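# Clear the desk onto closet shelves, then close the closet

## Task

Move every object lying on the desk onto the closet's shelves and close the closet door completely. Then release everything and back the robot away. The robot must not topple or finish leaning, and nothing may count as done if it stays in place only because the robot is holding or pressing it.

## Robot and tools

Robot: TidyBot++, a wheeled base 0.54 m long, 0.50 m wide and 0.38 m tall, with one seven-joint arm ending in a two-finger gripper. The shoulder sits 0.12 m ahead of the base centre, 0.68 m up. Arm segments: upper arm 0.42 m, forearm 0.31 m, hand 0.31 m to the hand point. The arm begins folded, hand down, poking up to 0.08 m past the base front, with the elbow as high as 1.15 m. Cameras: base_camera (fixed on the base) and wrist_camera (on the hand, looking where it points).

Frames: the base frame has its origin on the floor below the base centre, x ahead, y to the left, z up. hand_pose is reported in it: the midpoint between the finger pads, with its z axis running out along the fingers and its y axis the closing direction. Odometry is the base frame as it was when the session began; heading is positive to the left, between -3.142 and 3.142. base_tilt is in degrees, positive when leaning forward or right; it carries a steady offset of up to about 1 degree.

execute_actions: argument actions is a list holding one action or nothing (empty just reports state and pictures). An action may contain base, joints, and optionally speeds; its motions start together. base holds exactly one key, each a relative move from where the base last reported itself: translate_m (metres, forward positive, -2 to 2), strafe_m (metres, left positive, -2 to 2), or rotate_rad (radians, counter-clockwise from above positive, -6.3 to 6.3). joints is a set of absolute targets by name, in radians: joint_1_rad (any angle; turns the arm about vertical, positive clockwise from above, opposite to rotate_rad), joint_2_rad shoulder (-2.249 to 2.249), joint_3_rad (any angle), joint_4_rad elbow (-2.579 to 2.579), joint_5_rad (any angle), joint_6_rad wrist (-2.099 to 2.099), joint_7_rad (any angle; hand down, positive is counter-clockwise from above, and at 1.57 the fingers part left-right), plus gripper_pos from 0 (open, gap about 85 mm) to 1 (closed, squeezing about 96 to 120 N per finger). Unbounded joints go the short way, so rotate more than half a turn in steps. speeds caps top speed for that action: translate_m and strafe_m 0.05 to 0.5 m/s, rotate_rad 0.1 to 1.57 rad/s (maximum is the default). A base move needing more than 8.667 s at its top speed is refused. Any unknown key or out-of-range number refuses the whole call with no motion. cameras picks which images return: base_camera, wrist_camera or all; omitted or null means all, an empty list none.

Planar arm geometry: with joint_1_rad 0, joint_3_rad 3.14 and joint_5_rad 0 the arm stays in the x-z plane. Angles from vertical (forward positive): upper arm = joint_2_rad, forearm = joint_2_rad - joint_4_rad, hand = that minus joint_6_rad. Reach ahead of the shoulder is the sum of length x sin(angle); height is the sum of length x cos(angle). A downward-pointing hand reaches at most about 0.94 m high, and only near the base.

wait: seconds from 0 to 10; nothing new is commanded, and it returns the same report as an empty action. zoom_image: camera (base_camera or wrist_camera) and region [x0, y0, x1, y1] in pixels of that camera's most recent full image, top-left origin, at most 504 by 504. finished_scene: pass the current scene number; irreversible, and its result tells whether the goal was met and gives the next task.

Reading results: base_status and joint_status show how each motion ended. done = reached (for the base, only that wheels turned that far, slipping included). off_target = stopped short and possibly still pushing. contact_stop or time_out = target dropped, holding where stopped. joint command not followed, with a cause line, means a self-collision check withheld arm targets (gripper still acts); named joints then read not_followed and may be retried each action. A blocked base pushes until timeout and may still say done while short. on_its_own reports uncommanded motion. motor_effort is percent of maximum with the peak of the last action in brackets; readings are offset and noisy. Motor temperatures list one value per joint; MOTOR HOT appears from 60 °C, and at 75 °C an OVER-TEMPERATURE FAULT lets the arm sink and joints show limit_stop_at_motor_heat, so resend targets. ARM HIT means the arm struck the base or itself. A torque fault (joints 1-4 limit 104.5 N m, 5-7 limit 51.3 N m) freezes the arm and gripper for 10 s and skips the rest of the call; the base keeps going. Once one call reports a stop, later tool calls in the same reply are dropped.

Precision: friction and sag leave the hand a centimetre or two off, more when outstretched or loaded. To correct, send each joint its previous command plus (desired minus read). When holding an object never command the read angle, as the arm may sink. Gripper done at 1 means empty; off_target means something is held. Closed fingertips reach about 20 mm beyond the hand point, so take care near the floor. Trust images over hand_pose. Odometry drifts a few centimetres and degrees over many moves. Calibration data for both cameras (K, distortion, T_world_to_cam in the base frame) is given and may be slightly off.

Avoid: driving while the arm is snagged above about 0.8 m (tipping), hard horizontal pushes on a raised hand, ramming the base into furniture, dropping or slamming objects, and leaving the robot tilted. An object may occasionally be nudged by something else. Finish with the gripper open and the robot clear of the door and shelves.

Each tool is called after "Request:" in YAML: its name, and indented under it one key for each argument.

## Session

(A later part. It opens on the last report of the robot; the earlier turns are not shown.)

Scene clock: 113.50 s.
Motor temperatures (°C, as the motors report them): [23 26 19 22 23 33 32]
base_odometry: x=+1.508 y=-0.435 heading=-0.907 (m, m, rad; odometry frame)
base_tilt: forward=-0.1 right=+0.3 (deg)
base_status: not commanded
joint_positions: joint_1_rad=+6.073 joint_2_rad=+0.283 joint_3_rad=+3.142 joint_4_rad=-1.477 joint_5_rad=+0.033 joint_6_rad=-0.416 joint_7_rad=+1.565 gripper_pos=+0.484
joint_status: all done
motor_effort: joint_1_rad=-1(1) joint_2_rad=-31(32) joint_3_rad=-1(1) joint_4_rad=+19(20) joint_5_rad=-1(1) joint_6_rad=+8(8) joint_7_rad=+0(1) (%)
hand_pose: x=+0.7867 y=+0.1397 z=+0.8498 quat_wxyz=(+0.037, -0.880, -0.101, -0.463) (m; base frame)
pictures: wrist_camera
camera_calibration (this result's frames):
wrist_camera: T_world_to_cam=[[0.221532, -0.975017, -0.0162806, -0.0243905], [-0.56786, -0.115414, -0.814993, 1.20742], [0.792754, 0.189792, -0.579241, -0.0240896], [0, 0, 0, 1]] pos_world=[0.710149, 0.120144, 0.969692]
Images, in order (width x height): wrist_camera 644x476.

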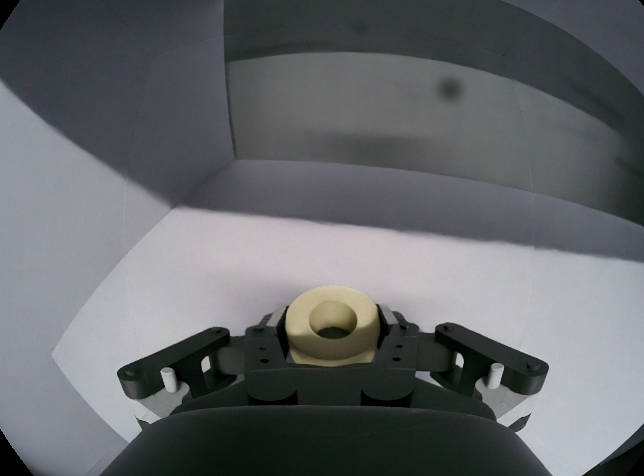

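Request:
execute_actions:
  actions:
    - {"joints":{"joint_2_rad":0.305}}
  cameras: []

Request:
execute_actions:
  actions:
    - {"joints":{"gripper_pos":0.1}}
  cameras: ["wrist_camera"]

Request:
execute_actions:
  actions:
    - {"joints":{"joint_2_rad":0.22}}
  cameras: []

Request:
execute_actions:
  actions:
    - {"joints":{"joint_1_rad":-0.1},"base":{"translate_m":-1.8}}
  cameras: []

Request:
execute_actions:
  actions:
    - {"joints":{"joint_1_rad":-3.1,"joint_2_rad":0.03,"joint_4_rad":-1.29,"joint_6_rad":-0.73,"gripper_pos":0},"base":{"strafe_m":-1.37}}
  cameras: []

Request:
execute_actions:
  actions:
    - {"joints":{"joint_1_rad":2.7},"base":{"translate_m":-0.97}}
  cameras: ["wrist_camera"]

Scene clock: 121.83 s.
Motor temperatures (°C, as the motors report them): [23 26 19 22 23 33 32]
base_odometry: x=+1.508 y=-0.435 heading=-0.907 (m, m, rad; odometry frame)
base_tilt: forward=-0.2 right=+0.3 (deg)
base_status: not commanded
joint_positions: joint_1_rad=+6.073 joint_2_rad=+0.284 joint_3_rad=+3.142 joint_4_rad=-1.477 joint_5_rad=+0.033 joint_6_rad=-0.414 joint_7_rad=+1.565 gripper_pos=+0.484
joint_status: all done
motor_effort: joint_1_rad=-1(1) joint_2_rad=-29(30) joint_3_rad=+0(1) joint_4_rad=+17(18) joint_5_rad=+0(0) joint_6_rad=+7(8) joint_7_rad=-1(1) (%)
hand_pose: x=+0.7872 y=+0.1398 z=+0.8494 quat_wxyz=(+0.037, -0.880, -0.101, -0.463) (m; base frame)
pictures: none
No camera images: the call's "cameras" was empty. Leave "cameras" out to get every camera's image.

Scene clock: 122.87 s.
Motor temperatures (°C, as the motors report them): [23 26 19 22 23 33 32]
base_odometry: x=+1.508 y=-0.435 heading=-0.907 (m, m, rad; odometry frame)
base_tilt: forward=-0.1 right=+0.3 (deg)
base_status: not commanded
joint_positions: joint_1_rad=+6.073 joint_2_rad=+0.291 joint_3_rad=+3.142 joint_4_rad=-1.477 joint_5_rad=+0.033 joint_6_rad=-0.414 joint_7_rad=+1.565 gripper_pos=+0.100
joint_status: all done
motor_effort: joint_1_rad=-1(1) joint_2_rad=-30(31) joint_3_rad=+0(1) joint_4_rad=+18(18) joint_5_rad=-1(0) joint_6_rad=+8(8) joint_7_rad=-1(0) (%)
hand_pose: x=+0.7883 y=+0.1401 z=+0.8448 quat_wxyz=(+0.037, -0.881, -0.101, -0.460) (m; base frame)
pictures: wrist_camera
camera_calibration (this result's frames):
wrist_camera: T_world_to_cam=[[0.221493, -0.975025, -0.0163705, -0.0243679], [-0.572712, -0.116477, -0.81144, 1.2053], [0.789267, 0.189104, -0.584207, -0.0212716], [0, 0, 0, 1]] pos_world=[0.712478, 0.120654, 0.965206]
Images, in order (width x height): wrist_camera 644x476.

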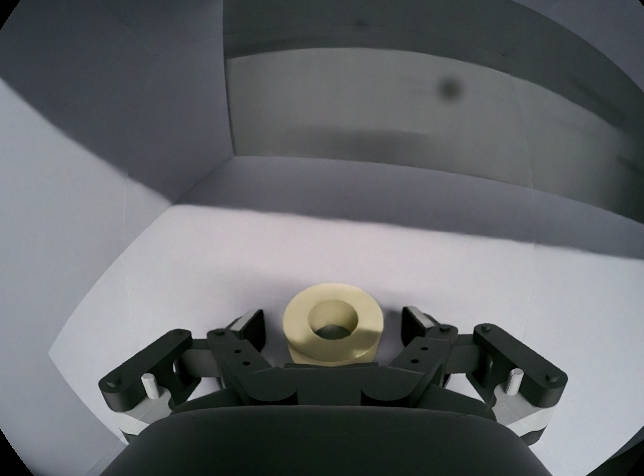

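Scene clock: 123.83 s.
Motor temperatures (°C, as the motors report them): [23 26 19 22 23 33 32]
base_odometry: x=+1.508 y=-0.435 heading=-0.907 (m, m, rad; odometry frame)
base_tilt: forward=-0.1 right=+0.3 (deg)
base_status: not commanded
joint_positions: joint_1_rad=+6.073 joint_2_rad=+0.221 joint_3_rad=+3.142 joint_4_rad=-1.477 joint_5_rad=+0.033 joint_6_rad=-0.414 joint_7_rad=+1.565 gripper_pos=+0.100
joint_status: all done
motor_effort: joint_1_rad=-1(1) joint_2_rad=-28(32) joint_3_rad=+0(1) joint_4_rad=+18(19) joint_5_rad=-1(1) joint_6_rad=+8(8) joint_7_rad=+0(0) (%)
hand_pose: x=+0.7755 y=+0.1373 z=+0.8920 quat_wxyz=(+0.040, -0.865, -0.099, -0.491) (m; base frame)
pictures: none
No camera images: the call's "cameras" was empty. Leave "cameras" out to get every camera's image.

Scene clock: 128.93 s.
Motor temperatures (°C, as the motors report them): [23 26 19 22 23 33 32]
base_odometry: x=+0.398 y=+0.982 heading=-0.907 (m, m, rad; odometry frame)
base_tilt: forward=-0.1 right=+0.3 (deg)
base_status: done
joint_positions: joint_1_rad=+6.172 joint_2_rad=+0.220 joint_3_rad=+3.145 joint_4_rad=-1.478 joint_5_rad=+0.033 joint_6_rad=-0.414 joint_7_rad=+1.565 gripper_pos=+0.100
joint_status: all done
motor_effort: joint_1_rad=-1(4) joint_2_rad=-28(31) joint_3_rad=-1(3) joint_4_rad=+18(19) joint_5_rad=-1(1) joint_6_rad=+8(8) joint_7_rad=-1(1) (%)
hand_pose: x=+0.7860 y=+0.0697 z=+0.8922 quat_wxyz=(+0.014, -0.869, -0.055, -0.492) (m; base frame)
pictures: none
No camera images: the call's "cameras" was empty. Leave "cameras" out to get every camera's image.

Scene clock: 133.03 s.
Motor temperatures (°C, as the motors report them): [23 26 19 22 23 33 32]
base_odometry: x=-0.681 y=+0.138 heading=-0.907 (m, m, rad; odometry frame)
base_tilt: forward=-0.2 right=+0.3 (deg)
base_status: done
joint_positions: joint_1_rad=+3.196 joint_2_rad=+0.045 joint_3_rad=+3.142 joint_4_rad=-1.312 joint_5_rad=+0.033 joint_6_rad=-0.686 joint_7_rad=+1.565 gripper_pos=+0.000
joint_status: all done
motor_effort: joint_1_rad=-1(3) joint_2_rad=-22(29) joint_3_rad=-1(3) joint_4_rad=+18(19) joint_5_rad=-1(0) joint_6_rad=+8(9) joint_7_rad=-1(1) (%)
hand_pose: x=-0.4831 y=+0.0377 z=+1.0276 quat_wxyz=(+0.522, -0.020, -0.852, -0.028) (m; base frame)
pictures: none
No camera images: the call's "cameras" was empty. Leave "cameras" out to get every camera's image.

Scene clock: 136.33 s.
Motor temperatures (°C, as the motors report them): [23 26 19 22 23 33 32]
base_odometry: x=-1.279 y=+0.901 heading=-0.907 (m, m, rad; odometry frame)
base_tilt: forward=-0.2 right=+0.3 (deg)
base_status: done
joint_positions: joint_1_rad=+2.719 joint_2_rad=+0.033 joint_3_rad=+3.140 joint_4_rad=-1.309 joint_5_rad=+0.033 joint_6_rad=-0.690 joint_7_rad=+1.565 gripper_pos=+0.000
joint_status: all done
motor_effort: joint_1_rad=-1(2) joint_2_rad=-21(23) joint_3_rad=-1(2) joint_4_rad=+18(19) joint_5_rad=+0(0) joint_6_rad=+8(9) joint_7_rad=+0(1) (%)
hand_pose: x=-0.4290 y=-0.2415 z=+1.0356 quat_wxyz=(+0.518, +0.182, -0.830, +0.097) (m; base frame)
pictures: wrist_camera
camera_calibration (this result's frames):
wrist_camera: T_world_to_cam=[[-0.416908, 0.908822, -0.0151689, 0.0561873], [0.419678, 0.177664, -0.890116, 1.19677], [-0.806262, -0.377462, -0.455482, 0.168517], [0, 0, 0, 1]] pos_world=[-0.342963, -0.200078, 1.14287]
Images, in order (width x height): wrist_camera 644x476.

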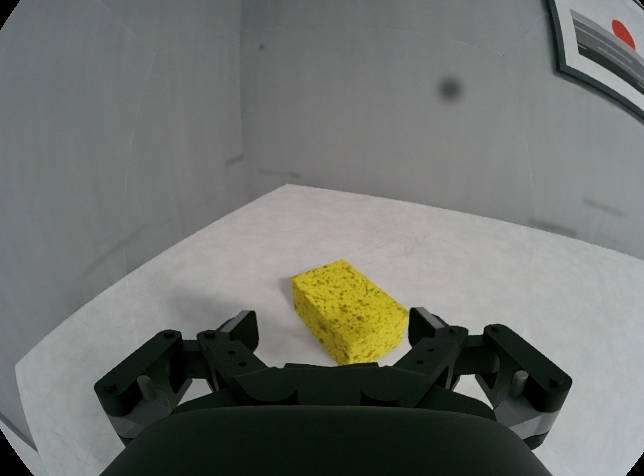

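Request:
execute_actions:
  actions:
    - {"joints":{"joint_1_rad":2.98,"joint_2_rad":0.2,"joint_4_rad":-1.1,"joint_5_rad":-0.72,"joint_6_rad":-0.95,"joint_7_rad":2.45}}
  cameras: ["wrist_camera"]

Scene clock: 151.23 s.
Motor temperatures (°C, as the motors report them): [23 27 19 22 23 33 32]
base_odometry: x=-1.279 y=+0.901 heading=-0.907 (m, m, rad; odometry frame)
base_tilt: forward=-0.2 right=+0.3 (deg)
base_status: not commanded
joint_positions: joint_1_rad=+2.961 joint_2_rad=+0.194 joint_3_rad=+3.140 joint_4_rad=-1.122 joint_5_rad=-0.702 joint_6_rad=-0.906 joint_7_rad=+2.409 gripper_pos=+0.000
joint_status: all done
motor_effort: joint_1_rad=-1(0) joint_2_rad=-25(27) joint_3_rad=-1(2) joint_4_rad=+17(18) joint_5_rad=-5(5) joint_6_rad=+6(8) joint_7_rad=-1(0) (%)
hand_pose: x=-0.4601 y=-0.2686 z=+1.0420 quat_wxyz=(+0.503, +0.350, -0.768, +0.184) (m; base frame)
pictures: wrist_camera
camera_calibration (this result's frames):
wrist_camera: T_world_to_cam=[[-0.73624, 0.676181, 0.0270151, -0.185425], [0.278834, 0.339491, -0.89833, 1.20754], [-0.616605, -0.653854, -0.438489, 0.131427], [0, 0, 0, 1]] pos_world=[-0.392182, -0.198635, 1.14741]
Images, in order (width x height): wrist_camera 644x476.

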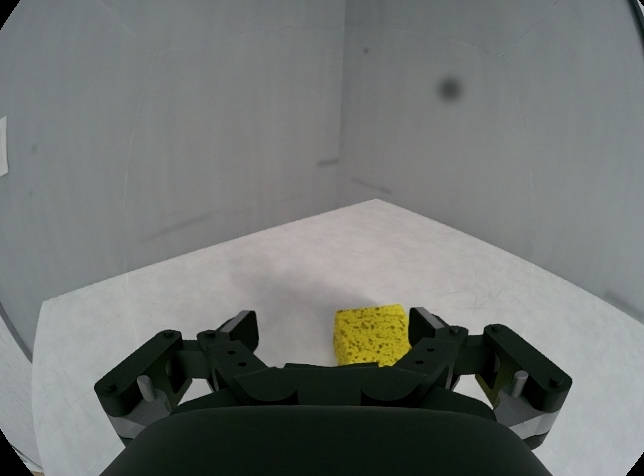

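Request:
execute_actions:
  actions:
    - {"joints":{"joint_1_rad":3.03,"joint_2_rad":0.265}}
  cameras: ["wrist_camera"]

Scene clock: 153.83 s.
Motor temperatures (°C, as the motors report them): [23 27 19 22 23 33 32]
base_odometry: x=-1.279 y=+0.901 heading=-0.907 (m, m, rad; odometry frame)
base_tilt: forward=-0.2 right=+0.3 (deg)
base_status: not commanded
joint_positions: joint_1_rad=+3.013 joint_2_rad=+0.264 joint_3_rad=+3.142 joint_4_rad=-1.117 joint_5_rad=-0.702 joint_6_rad=-0.907 joint_7_rad=+2.409 gripper_pos=+0.000
joint_status: all done
motor_effort: joint_1_rad=-1(2) joint_2_rad=-29(32) joint_3_rad=-1(2) joint_4_rad=+17(18) joint_5_rad=-5(5) joint_6_rad=+5(6) joint_7_rad=-1(1) (%)
hand_pose: x=-0.4976 y=-0.2403 z=+1.0000 quat_wxyz=(+0.481, +0.326, -0.794, +0.178) (m; base frame)
pictures: wrist_camera
camera_calibration (this result's frames):
wrist_camera: T_world_to_cam=[[-0.69949, 0.714536, -0.0123383, -0.164244], [0.354705, 0.332144, -0.873993, 1.18229], [-0.620402, -0.615726, -0.485781, 0.162911], [0, 0, 0, 1]] pos_world=[-0.433181, -0.175025, 1.11043]
Images, in order (width x height): wrist_camera 644x476.

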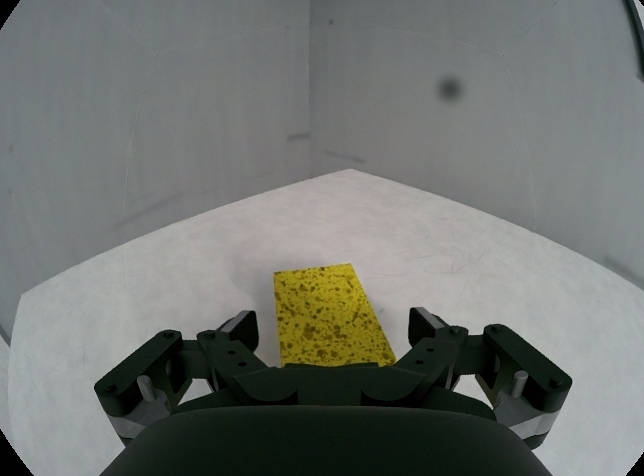

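Lower straight down with the elbow.

Request:
execute_actions:
  actions:
    - {"joints":{"joint_4_rad":-1.205,"joint_7_rad":2.5}}
  cameras: ["wrist_camera"]

Request:
execute_actions:
  actions:
    - {"joints":{"gripper_pos":1}}
  cameras: ["wrist_camera"]

Scene clock: 157.07 s.
Motor temperatures (°C, as the motors report them): [23 27 19 22 23 33 32]
base_odometry: x=-1.279 y=+0.901 heading=-0.907 (m, m, rad; odometry frame)
base_tilt: forward=-0.2 right=+0.3 (deg)
base_status: not commanded
joint_positions: joint_1_rad=+3.013 joint_2_rad=+0.265 joint_3_rad=+3.142 joint_4_rad=-1.193 joint_5_rad=-0.702 joint_6_rad=-0.908 joint_7_rad=+2.451 gripper_pos=+0.000
joint_status: all done
motor_effort: joint_1_rad=-1(1) joint_2_rad=-28(31) joint_3_rad=-1(1) joint_4_rad=+17(19) joint_5_rad=-5(5) joint_6_rad=+5(6) joint_7_rad=+0(0) (%)
hand_pose: x=-0.4895 y=-0.2393 z=+0.9584 quat_wxyz=(+0.452, +0.338, -0.806, +0.177) (m; base frame)
pictures: wrist_camera
camera_calibration (this result's frames):
wrist_camera: T_world_to_cam=[[-0.714023, 0.699717, -0.0238169, -0.159396], [0.392501, 0.371893, -0.841213, 1.13936], [-0.579753, -0.609993, -0.54018, 0.221729], [0, 0, 0, 1]] pos_world=[-0.432464, -0.176934, 1.07442]
Images, in order (width x height): wrist_camera 644x476.

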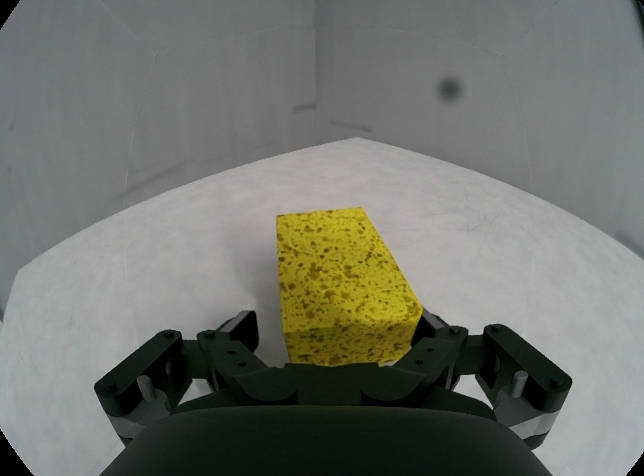

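Scene clock: 158.17 s.
Motor temperatures (°C, as the motors report them): [23 27 19 22 23 33 32]
base_odometry: x=-1.279 y=+0.901 heading=-0.907 (m, m, rad; odometry frame)
base_tilt: forward=-0.2 right=+0.3 (deg)
base_status: not commanded
joint_positions: joint_1_rad=+3.013 joint_2_rad=+0.263 joint_3_rad=+3.142 joint_4_rad=-1.194 joint_5_rad=-0.703 joint_6_rad=-0.908 joint_7_rad=+2.451 gripper_pos=+0.365
joint_status: gripper_pos off_target (ended at +0.365, target +1.000)
motor_effort: joint_1_rad=-1(3) joint_2_rad=-28(29) joint_3_rad=-1(2) joint_4_rad=+17(18) joint_5_rad=-4(5) joint_6_rad=+5(5) joint_7_rad=-1(1) (%)
hand_pose: x=-0.4888 y=-0.2394 z=+0.9598 quat_wxyz=(+0.452, +0.338, -0.806, +0.177) (m; base frame)
pictures: wrist_camera
camera_calibration (this result's frames):
wrist_camera: T_world_to_cam=[[-0.714039, 0.699705, -0.0236967, -0.158976], [0.391079, 0.370558, -0.842463, 1.14052], [-0.580695, -0.610819, -0.538233, 0.220346], [0, 0, 0, 1]] pos_world=[-0.431594, -0.176801, 1.07568]
Images, in order (width x height): wrist_camera 644x476.

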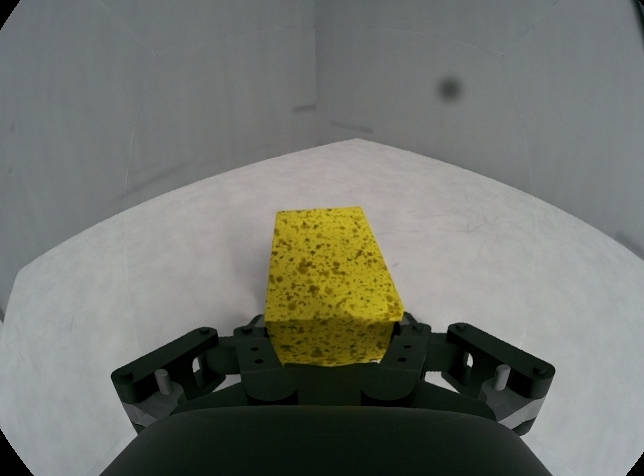

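Grip is marginal; regrasp deeper.

Request:
execute_actions:
  actions:
    - {"joints":{"gripper_pos":0}}
  cameras: []

Request:
execute_actions:
  actions:
    - {"joints":{"joint_1_rad":2.955},"base":{"translate_m":-0.028}}
  cameras: []

Request:
execute_actions:
  actions:
    - {"joints":{"gripper_pos":1}}
  cameras: ["wrist_camera"]

Request:
execute_actions:
  actions:
    - {"joints":{"joint_2_rad":0.1,"joint_1_rad":3.3},"base":{"translate_m":0.85}}
  cameras: []

Request:
execute_actions:
  actions:
    - {"joints":{"joint_1_rad":0.03,"joint_2_rad":0.22,"joint_4_rad":-1.49,"joint_5_rad":0.03,"joint_6_rad":-0.33,"joint_7_rad":1.53},"base":{"strafe_m":1.37}}
  cameras: ["wrist_camera"]

Scene clock: 163.97 s.
Motor temperatures (°C, as the motors report them): [23 27 19 22 23 33 32]
base_odometry: x=-1.279 y=+0.901 heading=-0.907 (m, m, rad; odometry frame)
base_tilt: forward=-0.2 right=+0.3 (deg)
base_status: not commanded
joint_positions: joint_1_rad=+3.013 joint_2_rad=+0.263 joint_3_rad=+3.142 joint_4_rad=-1.194 joint_5_rad=-0.703 joint_6_rad=-0.908 joint_7_rad=+2.451 gripper_pos=+0.000
joint_status: all done
motor_effort: joint_1_rad=-1(1) joint_2_rad=-28(29) joint_3_rad=-2(1) joint_4_rad=+18(17) joint_5_rad=-5(4) joint_6_rad=+5(5) joint_7_rad=-1(0) (%)
hand_pose: x=-0.4888 y=-0.2394 z=+0.9598 quat_wxyz=(+0.452, +0.338, -0.806, +0.177) (m; base frame)
pictures: none
No camera images: the call's "cameras" was empty. Leave "cameras" out to get every camera's image.

Scene clock: 164.87 s.
Motor temperatures (°C, as the motors report them): [23 27 19 22 23 33 32]
base_odometry: x=-1.297 y=+0.923 heading=-0.907 (m, m, rad; odometry frame)
base_tilt: forward=-0.2 right=+0.4 (deg)
base_status: done
joint_positions: joint_1_rad=+2.972 joint_2_rad=+0.267 joint_3_rad=+3.143 joint_4_rad=-1.194 joint_5_rad=-0.703 joint_6_rad=-0.909 joint_7_rad=+2.451 gripper_pos=+0.000
joint_status: all done
motor_effort: joint_1_rad=-1(0) joint_2_rad=-28(32) joint_3_rad=-1(2) joint_4_rad=+18(18) joint_5_rad=-5(5) joint_6_rad=+5(6) joint_7_rad=-1(0) (%)
hand_pose: x=-0.4793 y=-0.2642 z=+0.9574 quat_wxyz=(+0.447, +0.355, -0.800, +0.187) (m; base frame)
pictures: none
No camera images: the call's "cameras" was empty. Leave "cameras" out to get every camera's image.

Scene clock: 165.97 s.
Motor temperatures (°C, as the motors report them): [23 27 19 22 23 33 32]
base_odometry: x=-1.297 y=+0.923 heading=-0.907 (m, m, rad; odometry frame)
base_tilt: forward=-0.2 right=+0.3 (deg)
base_status: not commanded
joint_positions: joint_1_rad=+2.972 joint_2_rad=+0.262 joint_3_rad=+3.143 joint_4_rad=-1.195 joint_5_rad=-0.704 joint_6_rad=-0.909 joint_7_rad=+2.451 gripper_pos=+0.351
joint_status: gripper_pos off_target (ended at +0.351, target +1.000)
motor_effort: joint_1_rad=-1(0) joint_2_rad=-28(29) joint_3_rad=-1(2) joint_4_rad=+17(18) joint_5_rad=-5(5) joint_6_rad=+5(6) joint_7_rad=+0(1) (%)
hand_pose: x=-0.4776 y=-0.2642 z=+0.9601 quat_wxyz=(+0.449, +0.355, -0.799, +0.187) (m; base frame)
pictures: wrist_camera
camera_calibration (this result's frames):
wrist_camera: T_world_to_cam=[[-0.742533, 0.669345, -0.0249352, -0.15405], [0.375983, 0.385708, -0.842536, 1.14245], [-0.554329, -0.634986, -0.538063, 0.217942], [0, 0, 0, 1]] pos_world=[-0.423118, -0.199149, 1.07598]
Images, in order (width x height): wrist_camera 644x476.

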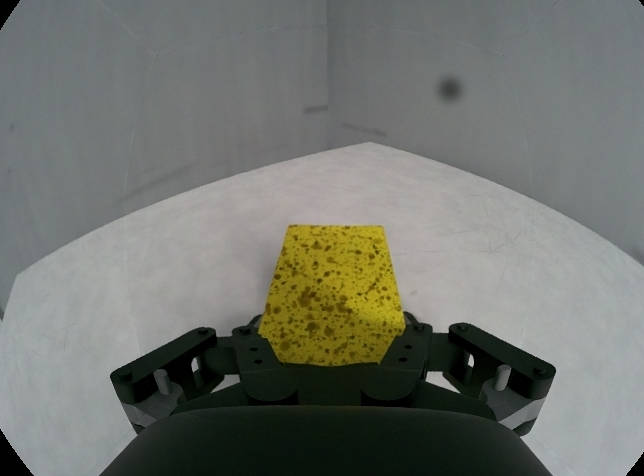

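Scene clock: 169.13 s.
Motor temperatures (°C, as the motors report them): [23 27 19 22 23 33 32]
base_odometry: x=-0.773 y=+0.254 heading=-0.907 (m, m, rad; odometry frame)
base_tilt: forward=-0.2 right=+0.3 (deg)
base_status: done
joint_positions: joint_1_rad=+3.283 joint_2_rad=+0.102 joint_3_rad=+3.148 joint_4_rad=-1.198 joint_5_rad=-0.704 joint_6_rad=-0.912 joint_7_rad=+2.451 gripper_pos=+0.351
joint_status: all done
motor_effort: joint_1_rad=-1(4) joint_2_rad=-23(32) joint_3_rad=-1(3) joint_4_rad=+17(19) joint_5_rad=-5(5) joint_6_rad=+6(7) joint_7_rad=-1(1) (%)
hand_pose: x=-0.4779 y=-0.0738 z=+1.0550 quat_wxyz=(+0.533, +0.239, -0.807, +0.087) (m; base frame)
pictures: none
No camera images: the call's "cameras" was empty. Leave "cameras" out to get every camera's image.

Scene clock: 173.37 s.
Motor temperatures (°C, as the motors report them): [23 27 19 22 23 33 32]
base_odometry: x=+0.306 y=+1.098 heading=-0.907 (m, m, rad; odometry frame)
base_tilt: forward=-0.2 right=+0.3 (deg)
base_status: done
joint_positions: joint_1_rad=+6.294 joint_2_rad=+0.205 joint_3_rad=+3.142 joint_4_rad=-1.469 joint_5_rad=+0.007 joint_6_rad=-0.375 joint_7_rad=+1.579 gripper_pos=+0.351
joint_status: all done
motor_effort: joint_1_rad=-1(3) joint_2_rad=-27(29) joint_3_rad=+0(2) joint_4_rad=+19(19) joint_5_rad=+0(5) joint_6_rad=+9(8) joint_7_rad=+0(1) (%)
hand_pose: x=+0.7937 y=-0.0069 z=+0.9181 quat_wxyz=(-0.008, -0.854, -0.001, -0.519) (m; base frame)
pictures: wrist_camera
camera_calibration (this result's frames):
wrist_camera: T_world_to_cam=[[0.00917204, -0.999567, -0.0279538, 0.0113694], [-0.471549, 0.020328, -0.881605, 1.23586], [0.881792, 0.0212677, -0.471159, -0.13335], [0, 0, 0, 1]] pos_world=[0.700249, -0.0109219, 1.02703]
Images, in order (width x height): wrist_camera 644x476.

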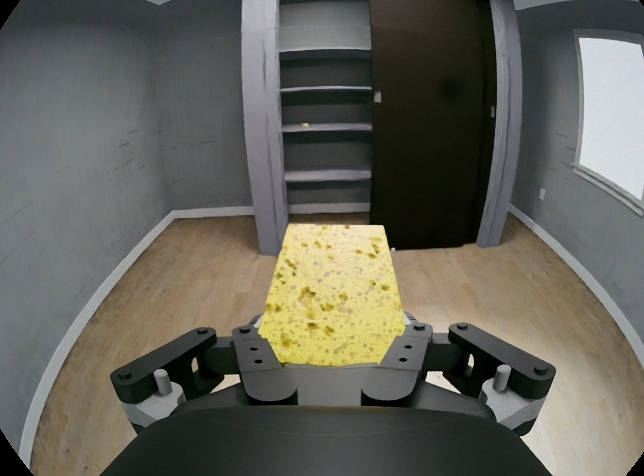

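Request:
execute_actions:
  actions:
    - {"base":{"translate_m":1.85}}

Scene clock: 181.10 s.
Motor temperatures (°C, as the motors report them): [23 27 19 22 23 33 32]
base_odometry: x=+1.448 y=-0.358 heading=-0.907 (m, m, rad; odometry frame)
base_tilt: forward=-0.1 right=+0.3 (deg)
base_status: done
joint_positions: joint_1_rad=+6.294 joint_2_rad=+0.218 joint_3_rad=+3.142 joint_4_rad=-1.473 joint_5_rad=+0.007 joint_6_rad=-0.370 joint_7_rad=+1.579 gripper_pos=+0.351
joint_status: not commanded
motor_effort: joint_1_rad=-1(2) joint_2_rad=-29(30) joint_3_rad=-1(1) joint_4_rad=+19(19) joint_5_rad=+0(0) joint_6_rad=+9(9) joint_7_rad=+0(0) (%)
hand_pose: x=+0.7966 y=-0.0070 z=+0.9086 quat_wxyz=(-0.008, -0.858, -0.001, -0.514) (m; base frame)
pictures: base_camera, wrist_camera
camera_calibration (this result's frames):
wrist_camera: T_world_to_cam=[[0.00879143, -0.999569, -0.0280101, 0.0113204], [-0.481983, 0.0203067, -0.875945, 1.232], [0.876136, 0.0212012, -0.481597, -0.12639], [0, 0, 0, 1]] pos_world=[0.704438, -0.0110227, 1.01861]
Images, in order (width x height): base_camera 644x364, wrist_camera 644x476.

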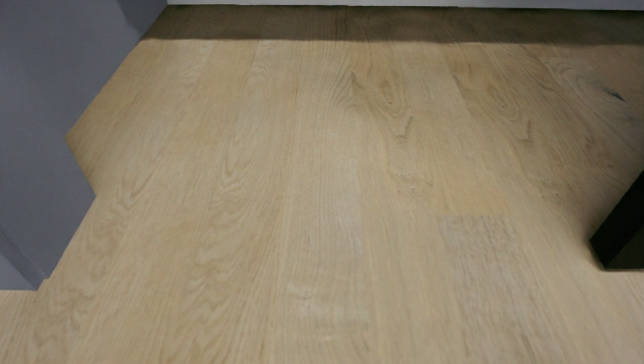

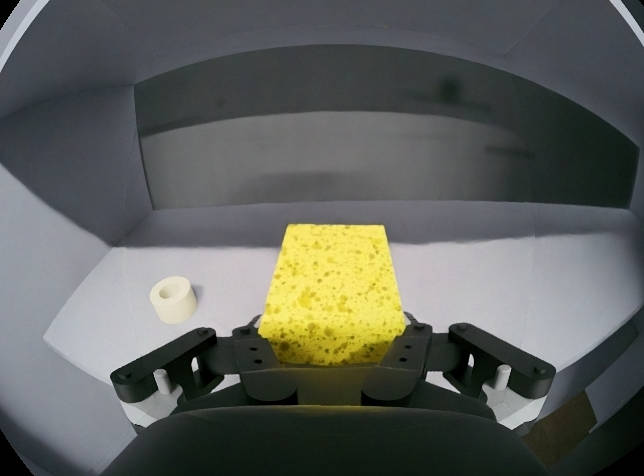

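Request:
execute_actions:
  actions:
    - {"base":{"translate_m":0.09},"joints":{"joint_1_rad":0.22}}
  cameras: []

Request:
execute_actions:
  actions:
    - {"joints":{"joint_2_rad":0.31}}
  cameras: []

Request:
execute_actions:
  actions:
    - {"joints":{"gripper_pos":0}}
  cameras: ["wrist_camera"]

Request:
execute_actions:
  actions:
    - {"joints":{"joint_2_rad":0.21}}
  cameras: []

Request:
execute_actions:
  actions:
    - {"joints":{"joint_1_rad":0.1},"base":{"translate_m":-1.13}}
  cameras: []

Request:
execute_actions:
  actions:
    - {"joints":{"joint_1_rad":1.95,"joint_2_rad":0.0,"joint_4_rad":-1.29,"joint_6_rad":-0.73},"base":{"translate_m":-2}}
  cameras: ["wrist_camera"]

Scene clock: 191.37 s.
Motor temperatures (°C, as the motors report them): [23 27 19 22 23 33 32]
base_odometry: x=+1.503 y=-0.429 heading=-0.906 (m, m, rad; odometry frame)
base_tilt: forward=-0.1 right=+0.3 (deg)
base_status: done
joint_positions: joint_1_rad=+6.492 joint_2_rad=+0.225 joint_3_rad=+3.146 joint_4_rad=-1.474 joint_5_rad=+0.008 joint_6_rad=-0.370 joint_7_rad=+1.579 gripper_pos=+0.351
joint_status: all done
motor_effort: joint_1_rad=-1(3) joint_2_rad=-28(32) joint_3_rad=-1(2) joint_4_rad=+19(19) joint_5_rad=+0(0) joint_6_rad=+8(9) joint_7_rad=+0(1) (%)
hand_pose: x=+0.7830 y=-0.1428 z=+0.9034 quat_wxyz=(-0.060, -0.855, +0.085, -0.508) (m; base frame)
pictures: none
No camera images: the call's "cameras" was empty. Leave "cameras" out to get every camera's image.

Scene clock: 192.30 s.
Motor temperatures (°C, as the motors report them): [23 27 19 22 23 33 32]
base_odometry: x=+1.503 y=-0.429 heading=-0.906 (m, m, rad; odometry frame)
base_tilt: forward=-0.1 right=+0.3 (deg)
base_status: not commanded
joint_positions: joint_1_rad=+6.492 joint_2_rad=+0.304 joint_3_rad=+3.146 joint_4_rad=-1.477 joint_5_rad=+0.009 joint_6_rad=-0.362 joint_7_rad=+1.579 gripper_pos=+0.351
joint_status: all done
motor_effort: joint_1_rad=-1(2) joint_2_rad=-29(33) joint_3_rad=-1(1) joint_4_rad=+17(19) joint_5_rad=+0(1) joint_6_rad=+7(9) joint_7_rad=-1(1) (%)
hand_pose: x=+0.7987 y=-0.1462 z=+0.8497 quat_wxyz=(-0.057, -0.873, +0.086, -0.476) (m; base frame)
pictures: none
No camera images: the call's "cameras" was empty. Leave "cameras" out to get every camera's image.

Scene clock: 193.40 s.
Motor temperatures (°C, as the motors report them): [23 27 19 22 23 33 32]
base_odometry: x=+1.503 y=-0.429 heading=-0.906 (m, m, rad; odometry frame)
base_tilt: forward=-0.1 right=+0.3 (deg)
base_status: not commanded
joint_positions: joint_1_rad=+6.492 joint_2_rad=+0.304 joint_3_rad=+3.146 joint_4_rad=-1.477 joint_5_rad=+0.009 joint_6_rad=-0.362 joint_7_rad=+1.579 gripper_pos=+0.000
joint_status: all done
motor_effort: joint_1_rad=-1(1) joint_2_rad=-31(32) joint_3_rad=-1(1) joint_4_rad=+18(18) joint_5_rad=+0(1) joint_6_rad=+8(8) joint_7_rad=-1(1) (%)
hand_pose: x=+0.7987 y=-0.1462 z=+0.8497 quat_wxyz=(-0.057, -0.873, +0.086, -0.476) (m; base frame)
pictures: wrist_camera
camera_calibration (this result's frames):
wrist_camera: T_world_to_cam=[[-0.193603, -0.980707, -0.0270642, 0.0340846], [-0.536435, 0.128915, -0.834037, 1.20798], [0.821435, -0.146954, -0.551044, -0.0755274], [0, 0, 0, 1]] pos_world=[0.716644, -0.133399, 0.966806]
Images, in order (width x height): wrist_camera 644x476.

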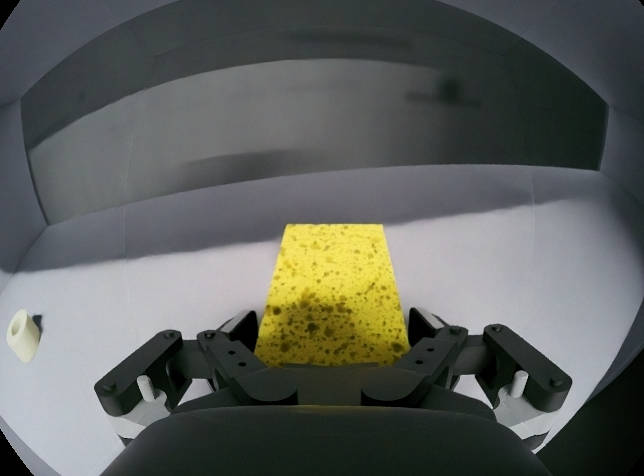

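Scene clock: 194.40 s.
Motor temperatures (°C, as the motors report them): [23 27 19 22 23 33 32]
base_odometry: x=+1.503 y=-0.429 heading=-0.906 (m, m, rad; odometry frame)
base_tilt: forward=-0.2 right=+0.4 (deg)
base_status: not commanded
joint_positions: joint_1_rad=+6.492 joint_2_rad=+0.208 joint_3_rad=+3.146 joint_4_rad=-1.477 joint_5_rad=+0.009 joint_6_rad=-0.362 joint_7_rad=+1.579 gripper_pos=+0.000
joint_status: all done
motor_effort: joint_1_rad=-1(1) joint_2_rad=-28(33) joint_3_rad=+0(0) joint_4_rad=+19(19) joint_5_rad=+0(1) joint_6_rad=+8(8) joint_7_rad=+0(1) (%)
hand_pose: x=+0.7798 y=-0.1422 z=+0.9153 quat_wxyz=(-0.061, -0.850, +0.084, -0.517) (m; base frame)
pictures: none
No camera images: the call's "cameras" was empty. Leave "cameras" out to get every camera's image.

Scene clock: 198.20 s.
Motor temperatures (°C, as the motors report them): [23 27 19 22 23 33 32]
base_odometry: x=+0.806 y=+0.460 heading=-0.906 (m, m, rad; odometry frame)
base_tilt: forward=-0.1 right=+0.3 (deg)
base_status: done
joint_positions: joint_1_rad=+6.394 joint_2_rad=+0.210 joint_3_rad=+3.141 joint_4_rad=-1.477 joint_5_rad=+0.009 joint_6_rad=-0.362 joint_7_rad=+1.579 gripper_pos=+0.000
joint_status: all done
motor_effort: joint_1_rad=-1(2) joint_2_rad=-28(31) joint_3_rad=-1(2) joint_4_rad=+19(19) joint_5_rad=+0(0) joint_6_rad=+8(9) joint_7_rad=-1(1) (%)
hand_pose: x=+0.7913 y=-0.0740 z=+0.9136 quat_wxyz=(-0.034, -0.853, +0.041, -0.518) (m; base frame)
pictures: none
No camera images: the call's "cameras" was empty. Leave "cameras" out to get every camera's image.

Scene clock: 203.57 s.
Motor temperatures (°C, as the motors report them): [23 27 19 22 23 33 32]
base_odometry: x=-0.430 y=+2.033 heading=-0.905 (m, m, rad; odometry frame)
base_tilt: forward=-0.2 right=+0.3 (deg)
base_status: done
joint_positions: joint_1_rad=+8.218 joint_2_rad=+0.013 joint_3_rad=+3.146 joint_4_rad=-1.311 joint_5_rad=+0.010 joint_6_rad=-0.687 joint_7_rad=+1.579 gripper_pos=+0.000
joint_status: all done
motor_effort: joint_1_rad=-1(2) joint_2_rad=-21(30) joint_3_rad=+0(3) joint_4_rad=+18(18) joint_5_rad=+0(1) joint_6_rad=+8(9) joint_7_rad=+0(1) (%)
hand_pose: x=-0.0947 y=-0.5523 z=+1.0467 quat_wxyz=(-0.446, -0.482, +0.693, -0.297) (m; base frame)
pictures: wrist_camera
camera_calibration (this result's frames):
wrist_camera: T_world_to_cam=[[-0.939133, 0.34266, -0.0247601, 0.126097], [0.170922, 0.403497, -0.898875, 1.23185], [-0.298017, -0.848395, -0.437506, 0.0949948], [0, 0, 0, 1]] pos_world=[-0.063819, -0.459664, 1.15196]
Images, in order (width x height): wrist_camera 644x476.

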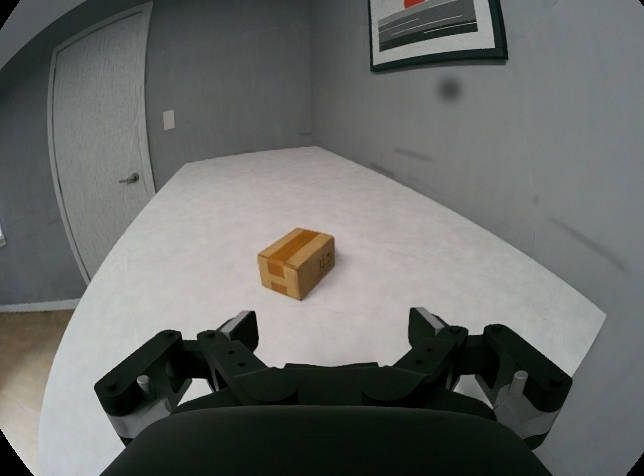

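Request:
execute_actions:
  actions:
    - {"joints":{"joint_1_rad":2.235},"base":{"translate_m":0.14}}
  cameras: []

Request:
execute_actions:
  actions:
    - {"base":{"strafe_m":-0.275},"joints":{"joint_2_rad":0.04}}
  cameras: ["wrist_camera"]

Scene clock: 209.57 s.
Motor temperatures (°C, as the motors report them): [23 27 19 22 23 33 32]
base_odometry: x=-0.343 y=+1.923 heading=-0.905 (m, m, rad; odometry frame)
base_tilt: forward=-0.1 right=+0.3 (deg)
base_status: done
joint_positions: joint_1_rad=+8.494 joint_2_rad=+0.005 joint_3_rad=+3.146 joint_4_rad=-1.309 joint_5_rad=+0.011 joint_6_rad=-0.689 joint_7_rad=+1.579 gripper_pos=+0.000
joint_status: all done
motor_effort: joint_1_rad=-1(2) joint_2_rad=-19(22) joint_3_rad=-1(2) joint_4_rad=+18(18) joint_5_rad=+0(1) joint_6_rad=+8(9) joint_7_rad=-1(1) (%)
hand_pose: x=-0.2353 y=-0.4702 z=+1.0522 quat_wxyz=(-0.486, -0.381, +0.751, -0.234) (m; base frame)
pictures: none
No camera images: the call's "cameras" was empty. Leave "cameras" out to get every camera's image.

Scene clock: 211.43 s.
Motor temperatures (°C, as the motors report them): [23 27 19 22 23 33 32]
base_odometry: x=-0.560 y=+1.753 heading=-0.904 (m, m, rad; odometry frame)
base_tilt: forward=-0.2 right=+0.4 (deg)
base_status: done
joint_positions: joint_1_rad=+8.499 joint_2_rad=+0.040 joint_3_rad=+3.145 joint_4_rad=-1.307 joint_5_rad=+0.011 joint_6_rad=-0.690 joint_7_rad=+1.579 gripper_pos=+0.000
joint_status: all done
motor_effort: joint_1_rad=-1(1) joint_2_rad=-22(24) joint_3_rad=-1(1) joint_4_rad=+18(19) joint_5_rad=+0(0) joint_6_rad=+8(9) joint_7_rad=-1(1) (%)
hand_pose: x=-0.2446 y=-0.4790 z=+1.0323 quat_wxyz=(-0.473, -0.384, +0.760, -0.227) (m; base frame)
pictures: wrist_camera
camera_calibration (this result's frames):
wrist_camera: T_world_to_cam=[[-0.80741, 0.589488, -0.0243721, 0.109863], [0.289021, 0.359177, -0.887389, 1.21084], [-0.514351, -0.72353, -0.460377, 0.136661], [0, 0, 0, 1]] pos_world=[-0.190962, -0.400791, 1.14008]
Images, in order (width x height): wrist_camera 644x476.

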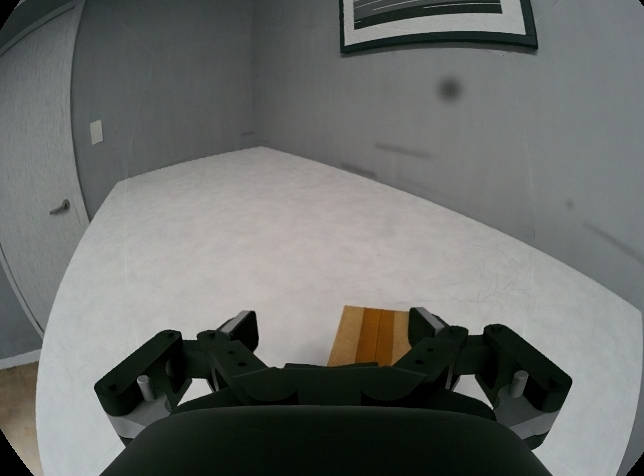

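Request:
execute_actions:
  actions:
    - {"base":{"strafe_m":0.045},"joints":{"joint_2_rad":0.07}}
  cameras: ["wrist_camera"]

Request:
execute_actions:
  actions:
    - {"joints":{"joint_2_rad":0.15}}
  cameras: ["wrist_camera"]

Scene clock: 215.23 s.
Motor temperatures (°C, as the motors report them): [23 27 19 22 23 33 32]
base_odometry: x=-0.524 y=+1.780 heading=-0.905 (m, m, rad; odometry frame)
base_tilt: forward=-0.2 right=+0.3 (deg)
base_status: done
joint_positions: joint_1_rad=+8.503 joint_2_rad=+0.065 joint_3_rad=+3.145 joint_4_rad=-1.305 joint_5_rad=+0.011 joint_6_rad=-0.691 joint_7_rad=+1.579 gripper_pos=+0.000
joint_status: all done
motor_effort: joint_1_rad=-1(1) joint_2_rad=-23(25) joint_3_rad=+0(2) joint_4_rad=+18(19) joint_5_rad=+0(0) joint_6_rad=+8(9) joint_7_rad=-1(1) (%)
hand_pose: x=-0.2519 y=-0.4843 z=+1.0179 quat_wxyz=(-0.464, -0.385, +0.766, -0.221) (m; base frame)
pictures: wrist_camera
camera_calibration (this result's frames):
wrist_camera: T_world_to_cam=[[-0.804483, 0.593461, -0.0246968, 0.109727], [0.303302, 0.37469, -0.876136, 1.20176], [-0.510699, -0.712328, -0.48143, 0.150232], [0, 0, 0, 1]] pos_world=[-0.199499, -0.408391, 1.12794]
Images, in order (width x height): wrist_camera 644x476.

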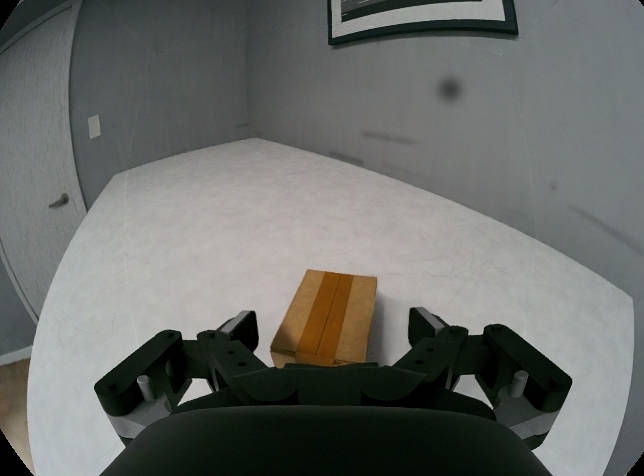

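Scene clock: 216.20 s.
Motor temperatures (°C, as the motors report them): [23 27 19 22 23 33 32]
base_odometry: x=-0.524 y=+1.780 heading=-0.905 (m, m, rad; odometry frame)
base_tilt: forward=-0.1 right=+0.3 (deg)
base_status: not commanded
joint_positions: joint_1_rad=+8.503 joint_2_rad=+0.151 joint_3_rad=+3.145 joint_4_rad=-1.304 joint_5_rad=+0.011 joint_6_rad=-0.691 joint_7_rad=+1.579 gripper_pos=+0.000
joint_status: all done
motor_effort: joint_1_rad=-1(1) joint_2_rad=-26(28) joint_3_rad=+0(0) joint_4_rad=+18(19) joint_5_rad=+0(1) joint_6_rad=+8(8) joint_7_rad=-1(0) (%)
hand_pose: x=-0.2681 y=-0.5056 z=+0.9648 quat_wxyz=(-0.431, -0.395, +0.785, -0.205) (m; base frame)
pictures: wrist_camera
camera_calibration (this result's frames):
wrist_camera: T_world_to_cam=[[-0.803185, 0.595172, -0.0257738, 0.110299], [0.347253, 0.432587, -0.832036, 1.16664], [-0.484055, -0.677229, -0.554122, 0.196237], [0, 0, 0, 1]] pos_world=[-0.221538, -0.437422, 1.08227]
Images, in order (width x height): wrist_camera 644x476.

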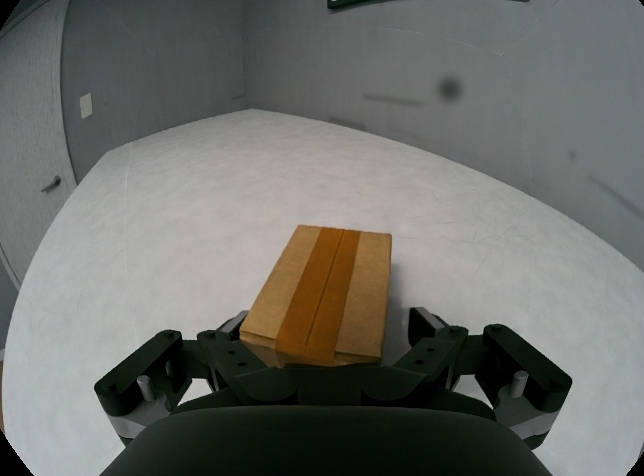

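Request:
execute_actions:
  actions:
    - {"joints":{"gripper_pos":1},"base":{"strafe_m":-0.012}}
  cameras: ["wrist_camera"]

Request:
execute_actions:
  actions:
    - {"joints":{"joint_2_rad":0.0},"base":{"strafe_m":0.26}}
  cameras: []

Request:
execute_actions:
  actions:
    - {"joints":{"joint_1_rad":-0.02},"base":{"translate_m":1.2}}
  cameras: []

Request:
execute_actions:
  actions:
    - {"joints":{"joint_2_rad":0.21,"joint_4_rad":-1.49,"joint_6_rad":-0.34},"base":{"translate_m":1.75}}

Scene clock: 222.63 s.
Motor temperatures (°C, as the motors report them): [23 27 19 22 23 33 32]
base_odometry: x=-0.534 y=+1.773 heading=-0.905 (m, m, rad; odometry frame)
base_tilt: forward=-0.2 right=+0.4 (deg)
base_status: done
joint_positions: joint_1_rad=+8.504 joint_2_rad=+0.150 joint_3_rad=+3.144 joint_4_rad=-1.299 joint_5_rad=+0.012 joint_6_rad=-0.691 joint_7_rad=+1.579 gripper_pos=+0.333
joint_status: gripper_pos off_target (ended at +0.333, target +1.000)
motor_effort: joint_1_rad=-1(3) joint_2_rad=-27(28) joint_3_rad=+0(2) joint_4_rad=+19(19) joint_5_rad=+0(2) joint_6_rad=+9(9) joint_7_rad=-1(1) (%)
hand_pose: x=-0.2688 y=-0.5057 z=+0.9682 quat_wxyz=(-0.434, -0.394, +0.784, -0.206) (m; base frame)
pictures: wrist_camera
camera_calibration (this result's frames):
wrist_camera: T_world_to_cam=[[-0.802876, 0.595624, -0.0249558, 0.109362], [0.344306, 0.429123, -0.835049, 1.17005], [-0.486666, -0.679033, -0.549609, 0.191771], [0, 0, 0, 1]] pos_world=[-0.221722, -0.437014, 1.08518]
Images, in order (width x height): wrist_camera 644x476.

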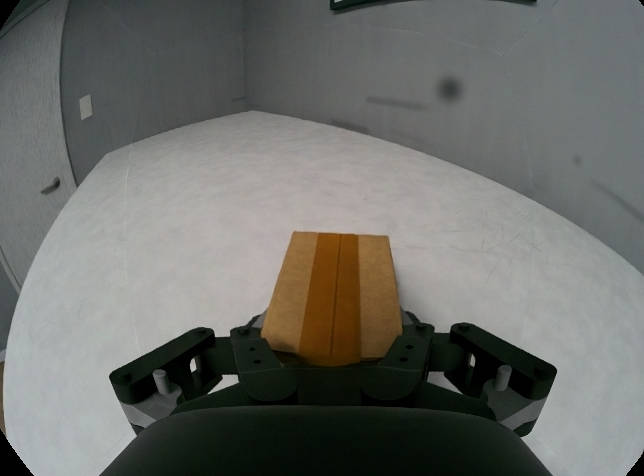

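Scene clock: 224.57 s.
Motor temperatures (°C, as the motors report them): [23 27 19 22 23 33 32]
base_odometry: x=-0.329 y=+1.934 heading=-0.904 (m, m, rad; odometry frame)
base_tilt: forward=-0.2 right=+0.3 (deg)
base_status: done
joint_positions: joint_1_rad=+8.508 joint_2_rad=+0.000 joint_3_rad=+3.144 joint_4_rad=-1.297 joint_5_rad=+0.012 joint_6_rad=-0.695 joint_7_rad=+1.579 gripper_pos=+0.333
joint_status: all done
motor_effort: joint_1_rad=-1(5) joint_2_rad=-20(31) joint_3_rad=+0(4) joint_4_rad=+19(20) joint_5_rad=+0(1) joint_6_rad=+9(10) joint_7_rad=+0(1) (%)
hand_pose: x=-0.2397 y=-0.4642 z=+1.0601 quat_wxyz=(-0.491, -0.375, +0.751, -0.233) (m; base frame)
pictures: none
No camera images: the call's "cameras" was empty. Leave "cameras" out to get every camera's image.

Scene clock: 228.33 s.
Motor temperatures (°C, as the motors report them): [23 27 19 22 23 33 32]
base_odometry: x=+0.413 y=+0.991 heading=-0.904 (m, m, rad; odometry frame)
base_tilt: forward=-0.1 right=+0.3 (deg)
base_status: done
joint_positions: joint_1_rad=+6.282 joint_2_rad=+0.007 joint_3_rad=+3.146 joint_4_rad=-1.297 joint_5_rad=+0.012 joint_6_rad=-0.697 joint_7_rad=+1.579 gripper_pos=+0.333
joint_status: all done
motor_effort: joint_1_rad=-1(4) joint_2_rad=-21(24) joint_3_rad=+0(3) joint_4_rad=+19(20) joint_5_rad=+0(1) joint_6_rad=+9(10) joint_7_rad=-1(1) (%)
hand_pose: x=+0.7080 y=-0.0028 z=+1.0558 quat_wxyz=(-0.009, -0.842, -0.004, -0.540) (m; base frame)
pictures: none
No camera images: the call's "cameras" was empty. Leave "cameras" out to get every camera's image.

Scene clock: 233.20 s.
Motor temperatures (°C, as the motors report them): [23 27 19 22 23 33 32]
base_odometry: x=+1.496 y=-0.384 heading=-0.904 (m, m, rad; odometry frame)
base_tilt: forward=-0.1 right=+0.3 (deg)
base_status: done
joint_positions: joint_1_rad=+6.282 joint_2_rad=+0.223 joint_3_rad=+3.146 joint_4_rad=-1.491 joint_5_rad=+0.012 joint_6_rad=-0.385 joint_7_rad=+1.579 gripper_pos=+0.333
joint_status: all done
motor_effort: joint_1_rad=-1(0) joint_2_rad=-29(32) joint_3_rad=+0(1) joint_4_rad=+20(21) joint_5_rad=+0(0) joint_6_rad=+9(10) joint_7_rad=+0(1) (%)
hand_pose: x=+0.7921 y=-0.0018 z=+0.8909 quat_wxyz=(-0.008, -0.867, -0.006, -0.498) (m; base frame)
pictures: base_camera, wrist_camera
camera_calibration (this result's frames):
wrist_camera: T_world_to_cam=[[0.0163617, -0.999595, -0.0233017, 0.00580927], [-0.514403, 0.0115687, -0.85747, 1.2234], [0.857392, 0.0260161, -0.514006, -0.0873515], [0, 0, 0, 1]] pos_world=[0.704121, -0.00607371, 1.00427]
Images, in order (width x height): base_camera 644x364, wrist_camera 644x476.

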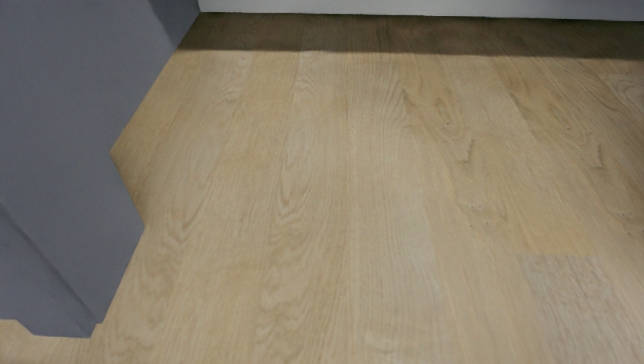

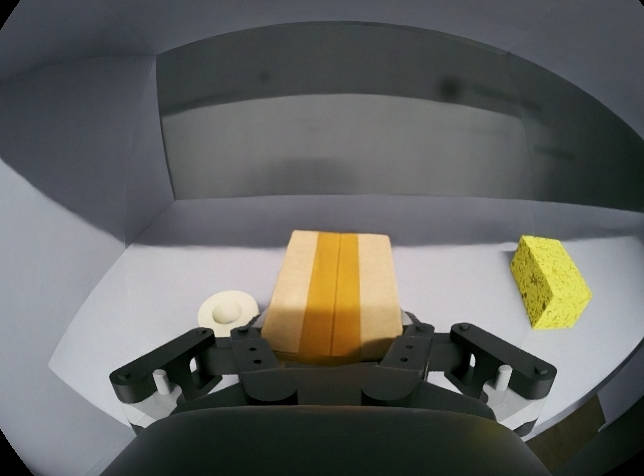

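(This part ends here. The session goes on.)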